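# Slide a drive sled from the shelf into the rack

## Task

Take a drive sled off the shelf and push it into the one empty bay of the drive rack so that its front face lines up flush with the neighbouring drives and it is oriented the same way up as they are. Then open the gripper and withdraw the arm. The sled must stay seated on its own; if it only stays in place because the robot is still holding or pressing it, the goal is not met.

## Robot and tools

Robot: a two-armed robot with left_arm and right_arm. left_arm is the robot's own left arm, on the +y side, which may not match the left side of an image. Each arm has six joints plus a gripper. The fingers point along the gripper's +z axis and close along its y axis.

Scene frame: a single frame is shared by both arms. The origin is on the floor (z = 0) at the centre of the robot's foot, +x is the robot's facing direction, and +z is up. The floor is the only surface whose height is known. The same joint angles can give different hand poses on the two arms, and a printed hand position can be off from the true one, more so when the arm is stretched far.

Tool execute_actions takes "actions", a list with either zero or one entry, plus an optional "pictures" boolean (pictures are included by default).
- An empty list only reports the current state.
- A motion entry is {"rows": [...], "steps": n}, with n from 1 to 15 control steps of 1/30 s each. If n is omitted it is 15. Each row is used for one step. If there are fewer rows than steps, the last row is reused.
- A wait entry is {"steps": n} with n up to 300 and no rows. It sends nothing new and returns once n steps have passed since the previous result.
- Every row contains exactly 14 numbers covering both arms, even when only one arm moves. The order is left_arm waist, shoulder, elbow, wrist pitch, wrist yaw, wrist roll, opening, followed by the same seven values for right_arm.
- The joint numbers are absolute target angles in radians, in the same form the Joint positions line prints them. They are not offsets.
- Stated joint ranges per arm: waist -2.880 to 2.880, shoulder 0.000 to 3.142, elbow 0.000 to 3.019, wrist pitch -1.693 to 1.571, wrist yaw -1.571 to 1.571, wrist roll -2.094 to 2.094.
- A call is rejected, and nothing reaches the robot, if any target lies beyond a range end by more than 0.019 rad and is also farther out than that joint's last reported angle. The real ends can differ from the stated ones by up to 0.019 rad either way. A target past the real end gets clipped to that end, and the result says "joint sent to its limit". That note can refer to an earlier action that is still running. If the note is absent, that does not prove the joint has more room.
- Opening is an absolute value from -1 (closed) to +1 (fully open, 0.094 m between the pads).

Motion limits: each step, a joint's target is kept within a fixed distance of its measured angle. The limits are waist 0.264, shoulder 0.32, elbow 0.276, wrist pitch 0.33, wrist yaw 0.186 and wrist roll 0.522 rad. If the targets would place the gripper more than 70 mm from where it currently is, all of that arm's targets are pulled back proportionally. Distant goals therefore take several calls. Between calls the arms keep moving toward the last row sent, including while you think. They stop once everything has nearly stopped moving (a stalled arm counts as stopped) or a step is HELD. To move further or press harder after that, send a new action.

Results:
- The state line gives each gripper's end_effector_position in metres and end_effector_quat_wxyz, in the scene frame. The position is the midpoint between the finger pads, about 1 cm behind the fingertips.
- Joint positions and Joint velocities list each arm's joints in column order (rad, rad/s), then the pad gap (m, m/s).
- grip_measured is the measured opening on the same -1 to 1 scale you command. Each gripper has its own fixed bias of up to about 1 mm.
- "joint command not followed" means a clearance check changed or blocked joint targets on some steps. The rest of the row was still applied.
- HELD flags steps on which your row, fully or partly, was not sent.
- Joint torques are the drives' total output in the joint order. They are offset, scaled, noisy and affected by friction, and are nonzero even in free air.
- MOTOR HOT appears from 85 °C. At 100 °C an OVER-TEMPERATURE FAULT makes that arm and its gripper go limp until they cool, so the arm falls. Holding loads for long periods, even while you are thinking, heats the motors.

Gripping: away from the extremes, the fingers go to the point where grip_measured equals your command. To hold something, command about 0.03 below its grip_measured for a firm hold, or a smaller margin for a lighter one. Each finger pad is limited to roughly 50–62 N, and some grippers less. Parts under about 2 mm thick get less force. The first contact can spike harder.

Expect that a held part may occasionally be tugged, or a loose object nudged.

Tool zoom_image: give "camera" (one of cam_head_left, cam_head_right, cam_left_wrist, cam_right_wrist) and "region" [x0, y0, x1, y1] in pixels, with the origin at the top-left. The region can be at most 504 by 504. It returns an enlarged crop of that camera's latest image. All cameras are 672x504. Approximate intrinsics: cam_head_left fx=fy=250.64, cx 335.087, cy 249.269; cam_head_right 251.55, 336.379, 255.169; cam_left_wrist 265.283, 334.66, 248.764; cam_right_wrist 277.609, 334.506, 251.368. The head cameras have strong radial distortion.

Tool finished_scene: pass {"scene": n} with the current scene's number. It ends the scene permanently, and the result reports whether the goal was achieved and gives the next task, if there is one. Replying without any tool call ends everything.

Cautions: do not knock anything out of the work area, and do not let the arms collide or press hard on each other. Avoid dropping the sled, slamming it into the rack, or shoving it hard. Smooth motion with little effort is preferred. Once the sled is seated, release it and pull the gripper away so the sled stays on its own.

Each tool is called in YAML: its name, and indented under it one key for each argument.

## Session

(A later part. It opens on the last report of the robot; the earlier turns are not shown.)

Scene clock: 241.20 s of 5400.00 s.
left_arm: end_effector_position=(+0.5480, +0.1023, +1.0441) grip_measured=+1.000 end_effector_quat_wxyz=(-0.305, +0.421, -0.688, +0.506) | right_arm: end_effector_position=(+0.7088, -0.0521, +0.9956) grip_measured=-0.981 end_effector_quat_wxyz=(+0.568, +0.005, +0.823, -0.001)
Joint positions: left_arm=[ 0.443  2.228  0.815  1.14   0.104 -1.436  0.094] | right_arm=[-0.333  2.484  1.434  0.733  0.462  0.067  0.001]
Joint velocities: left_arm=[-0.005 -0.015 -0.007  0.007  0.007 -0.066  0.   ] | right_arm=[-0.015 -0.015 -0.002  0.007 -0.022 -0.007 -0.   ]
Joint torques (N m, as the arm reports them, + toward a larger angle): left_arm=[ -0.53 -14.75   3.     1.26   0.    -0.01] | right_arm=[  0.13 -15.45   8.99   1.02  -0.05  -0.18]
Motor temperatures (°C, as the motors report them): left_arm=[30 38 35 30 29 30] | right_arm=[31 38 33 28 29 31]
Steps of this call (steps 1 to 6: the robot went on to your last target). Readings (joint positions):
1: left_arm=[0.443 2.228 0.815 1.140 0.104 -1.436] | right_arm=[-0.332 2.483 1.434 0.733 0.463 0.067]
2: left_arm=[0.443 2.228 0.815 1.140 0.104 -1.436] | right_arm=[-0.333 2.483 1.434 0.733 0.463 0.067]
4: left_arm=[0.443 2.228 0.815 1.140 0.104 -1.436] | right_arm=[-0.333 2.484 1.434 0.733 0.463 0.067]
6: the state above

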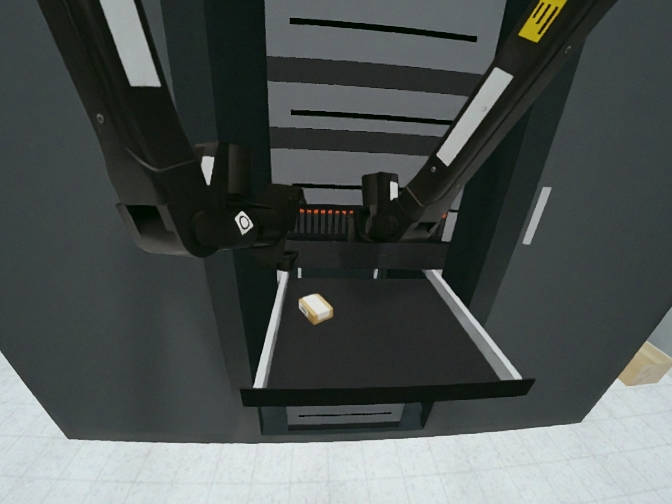

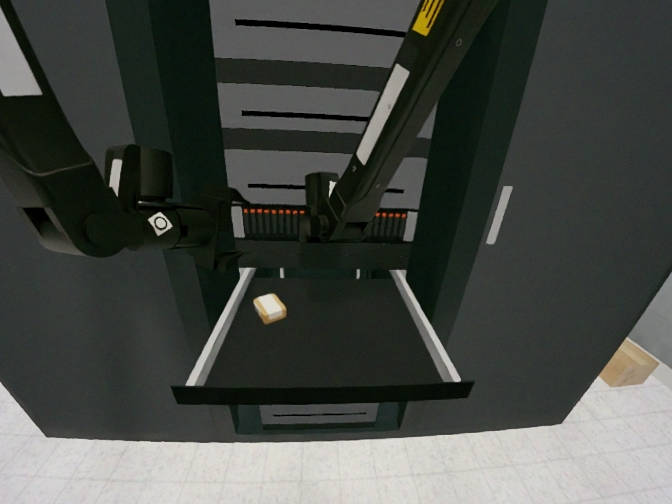

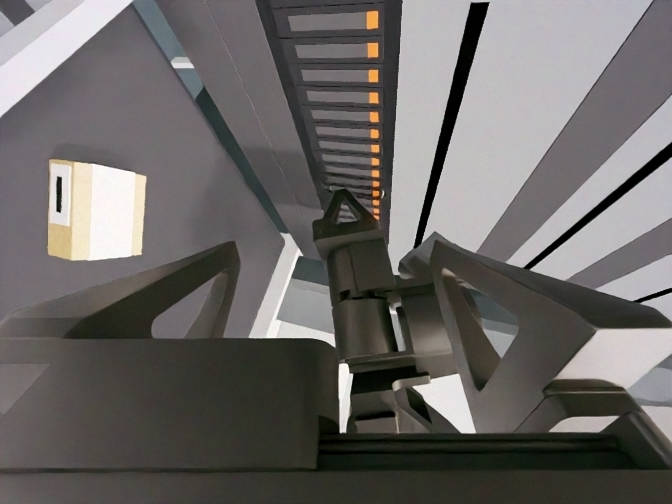

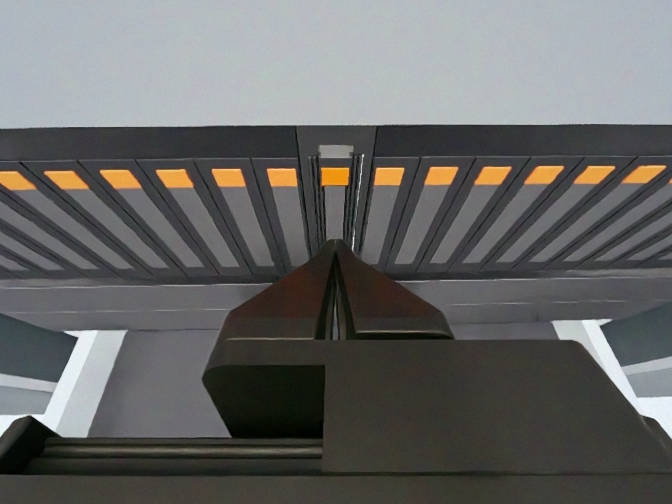

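execute_actions:
  actions:
    - {"rows": [ [0.447,2.225,0.823,1.120,0.100,-1.44,1.0,-0.330,2.475,1.430,0.752,0.464,0.06,-1.0], [0.447,2.225,0.823,1.120,0.100,-1.44,1.0,-0.325,2.466,1.415,0.763,0.468,0.063,-1.0], [0.447,2.225,0.823,1.120,0.100,-1.44,1.0,-0.318,2.458,1.394,0.779,0.474,0.066,-1.0], [0.447,2.225,0.823,1.120,0.100,-1.44,1.0,-0.311,2.451,1.372,0.795,0.481,0.069,-1.0], [0.447,2.225,0.823,1.120,0.100,-1.44,1.0,-0.304,2.443,1.349,0.812,0.488,0.072,-1.0], [0.447,2.225,0.823,1.120,0.100,-1.44,1.0,-0.296,2.436,1.326,0.829,0.494,0.075,-1.0], [0.447,2.225,0.823,1.120,0.100,-1.44,1.0,-0.289,2.428,1.303,0.846,0.501,0.078,-1.0], [0.447,2.225,0.823,1.120,0.100,-1.44,1.0,-0.281,2.421,1.280,0.863,0.508,0.081,-1.0], [0.447,2.225,0.823,1.120,0.100,-1.44,1.0,-0.274,2.413,1.257,0.880,0.514,0.084,-1.0], [0.447,2.225,0.823,1.120,0.100,-1.44,1.0,-0.266,2.406,1.234,0.897,0.521,0.087,-1.0], [0.447,2.225,0.823,1.120,0.100,-1.44,1.0,-0.259,2.398,1.211,0.914,0.528,0.090,-1.0], [0.447,2.225,0.823,1.120,0.100,-1.44,1.0,-0.251,2.391,1.188,0.931,0.534,0.093,-1.0], [0.447,2.225,0.823,1.120,0.100,-1.44,1.0,-0.244,2.383,1.163,0.950,0.541,0.096,-1.0], [0.447,2.225,0.823,1.120,0.100,-1.44,1.0,-0.236,2.376,1.138,0.968,0.548,0.098,-1.0], [0.447,2.225,0.823,1.120,0.100,-1.44,1.0,-0.229,2.369,1.114,0.987,0.555,0.10,-1.0] ], "steps": 15}
  pictures: false

execute_actions:
  actions:
    - {"steps": 10}

Scene clock: 244.43 s of 5400.00 s.
left_arm: end_effector_position=(+0.5480, +0.1023, +1.0441) grip_measured=+1.000 end_effector_quat_wxyz=(-0.305, +0.421, -0.688, +0.506) | right_arm: end_effector_position=(+0.6180, -0.0575, +1.0000) grip_measured=-0.981 end_effector_quat_wxyz=(+0.572, +0.007, +0.820, -0.010)
Joint positions: left_arm=[ 0.443  2.228  0.815  1.14   0.104 -1.436  0.094] | right_arm=[-0.264  2.406  1.163  0.925  0.546  0.08   0.001]
Joint velocities: left_arm=[-0.015 -0.024 -0.002 -0.007  0.007 -0.037  0.   ] | right_arm=[ 0.327 -0.23  -0.657  0.545  0.168 -0.037  0.001]
Joint torques (N m, as the arm reports them, + toward a larger angle): left_arm=[ -0.38 -15.4    3.06   1.44   0.    -0.06] | right_arm=[  2.81 -16.6    3.6    2.54   0.2   -0.02]
Motor temperatures (°C, as the motors report them): left_arm=[30 38 35 30 29 30] | right_arm=[31 38 33 28 29 31]
Steps of this call (steps 1 to 15: the robot went on to your last target; steps 16 to 82: nothing new was sent; steps 83 to 97: all 15 steps of this action). Readings (joint positions):
83: left_arm=[0.443 2.228 0.815 1.140 0.104 -1.436] | right_arm=[-0.333 2.484 1.434 0.733 0.462 0.067]
84: left_arm=[0.443 2.228 0.815 1.140 0.104 -1.436] | right_arm=[-0.333 2.484 1.432 0.734 0.463 0.067]
86: left_arm=[0.443 2.228 0.815 1.140 0.104 -1.436] | right_arm=[-0.333 2.480 1.417 0.749 0.472 0.067]
90: left_arm=[0.443 2.228 0.815 1.140 0.104 -1.436] | right_arm=[-0.325 2.453 1.331 0.807 0.499 0.068]
97: the state above

Scene clock: 244.77 s of 5400.00 s.
left_arm: end_effector_position=(+0.5480, +0.1023, +1.0441) grip_measured=+1.000 end_effector_quat_wxyz=(-0.305, +0.421, -0.688, +0.506) | right_arm: end_effector_position=(+0.5950, -0.0418, +1.0060) grip_measured=-0.981 end_effector_quat_wxyz=(+0.575, -0.002, +0.818, +0.003)
Joint positions: left_arm=[ 0.443  2.228  0.815  1.14   0.104 -1.436  0.094] | right_arm=[-0.224  2.389  1.113  0.963  0.552  0.088  0.001]
Joint velocities: left_arm=[-0.034  0.005 -0.007  0.007  0.022  0.037  0.   ] | right_arm=[-0.024  0.005 -0.012 -0.002  0.022 -0.007  0.   ]
Joint torques (N m, as the arm reports them, + toward a larger angle): left_arm=[ -0.39 -15.02   3.21   1.34   0.02  -0.02] | right_arm=[  1.17 -15.55   3.84   2.59   0.19   0.  ]
Motor temperatures (°C, as the motors report them): left_arm=[30 38 35 30 29 30] | right_arm=[31 38 33 28 29 31]
Steps of this call (steps 1 to 10: the robot went on to your last target). Readings (joint positions):
1: left_arm=[0.443 2.228 0.815 1.140 0.104 -1.436] | right_arm=[-0.253 2.399 1.141 0.941 0.550 0.082]
2: left_arm=[0.443 2.228 0.815 1.140 0.104 -1.436] | right_arm=[-0.244 2.394 1.125 0.950 0.552 0.084]
4: left_arm=[0.443 2.228 0.815 1.140 0.104 -1.436] | right_arm=[-0.229 2.392 1.113 0.958 0.552 0.086]
8: left_arm=[0.443 2.228 0.815 1.140 0.104 -1.436] | right_arm=[-0.224 2.390 1.113 0.962 0.552 0.088]
10: the state above

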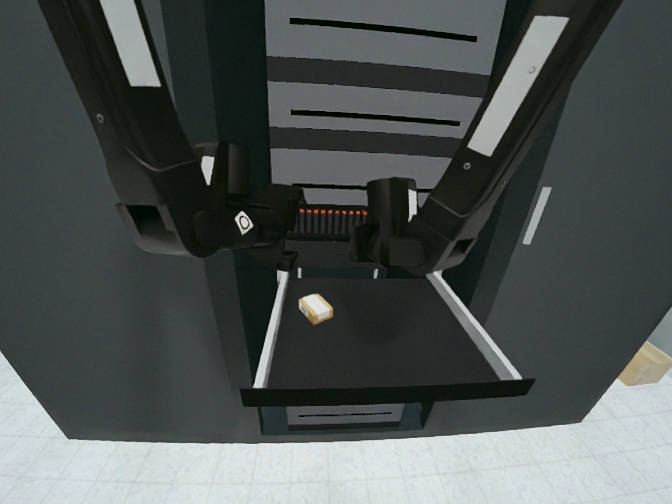

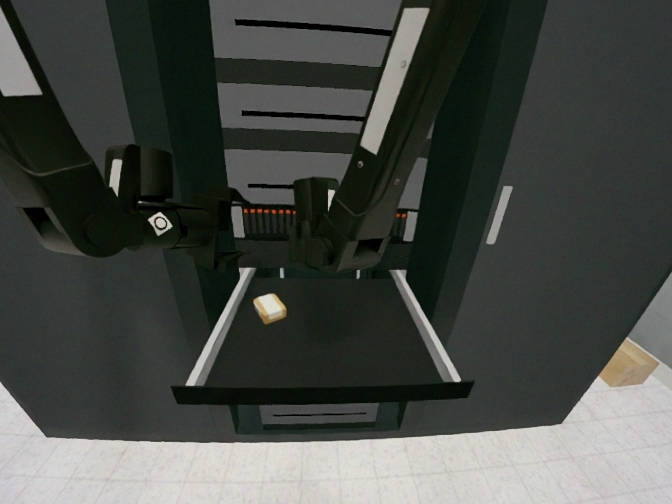

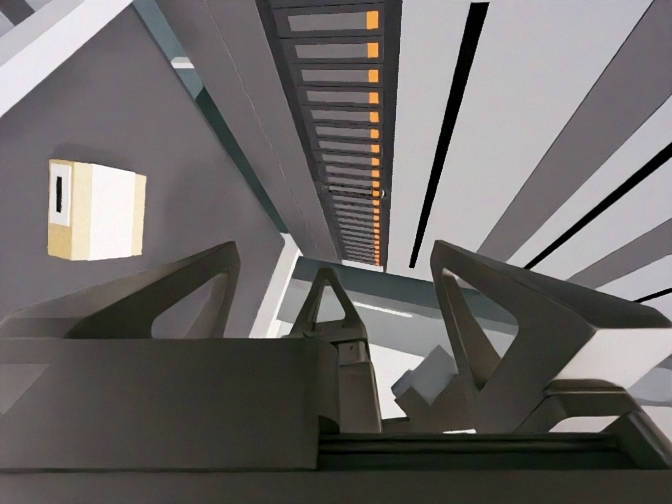

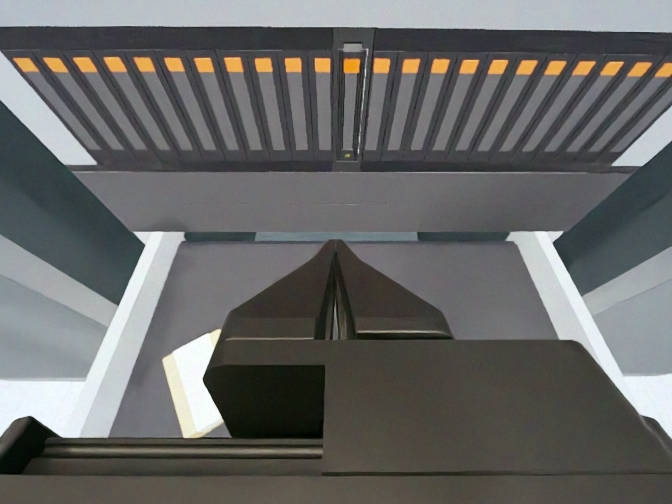

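The sled is seated flush, orange tab up like its neighbours, and both arms are clear.

finished_scene:
  scene: 2

The scene is finished: the task was done.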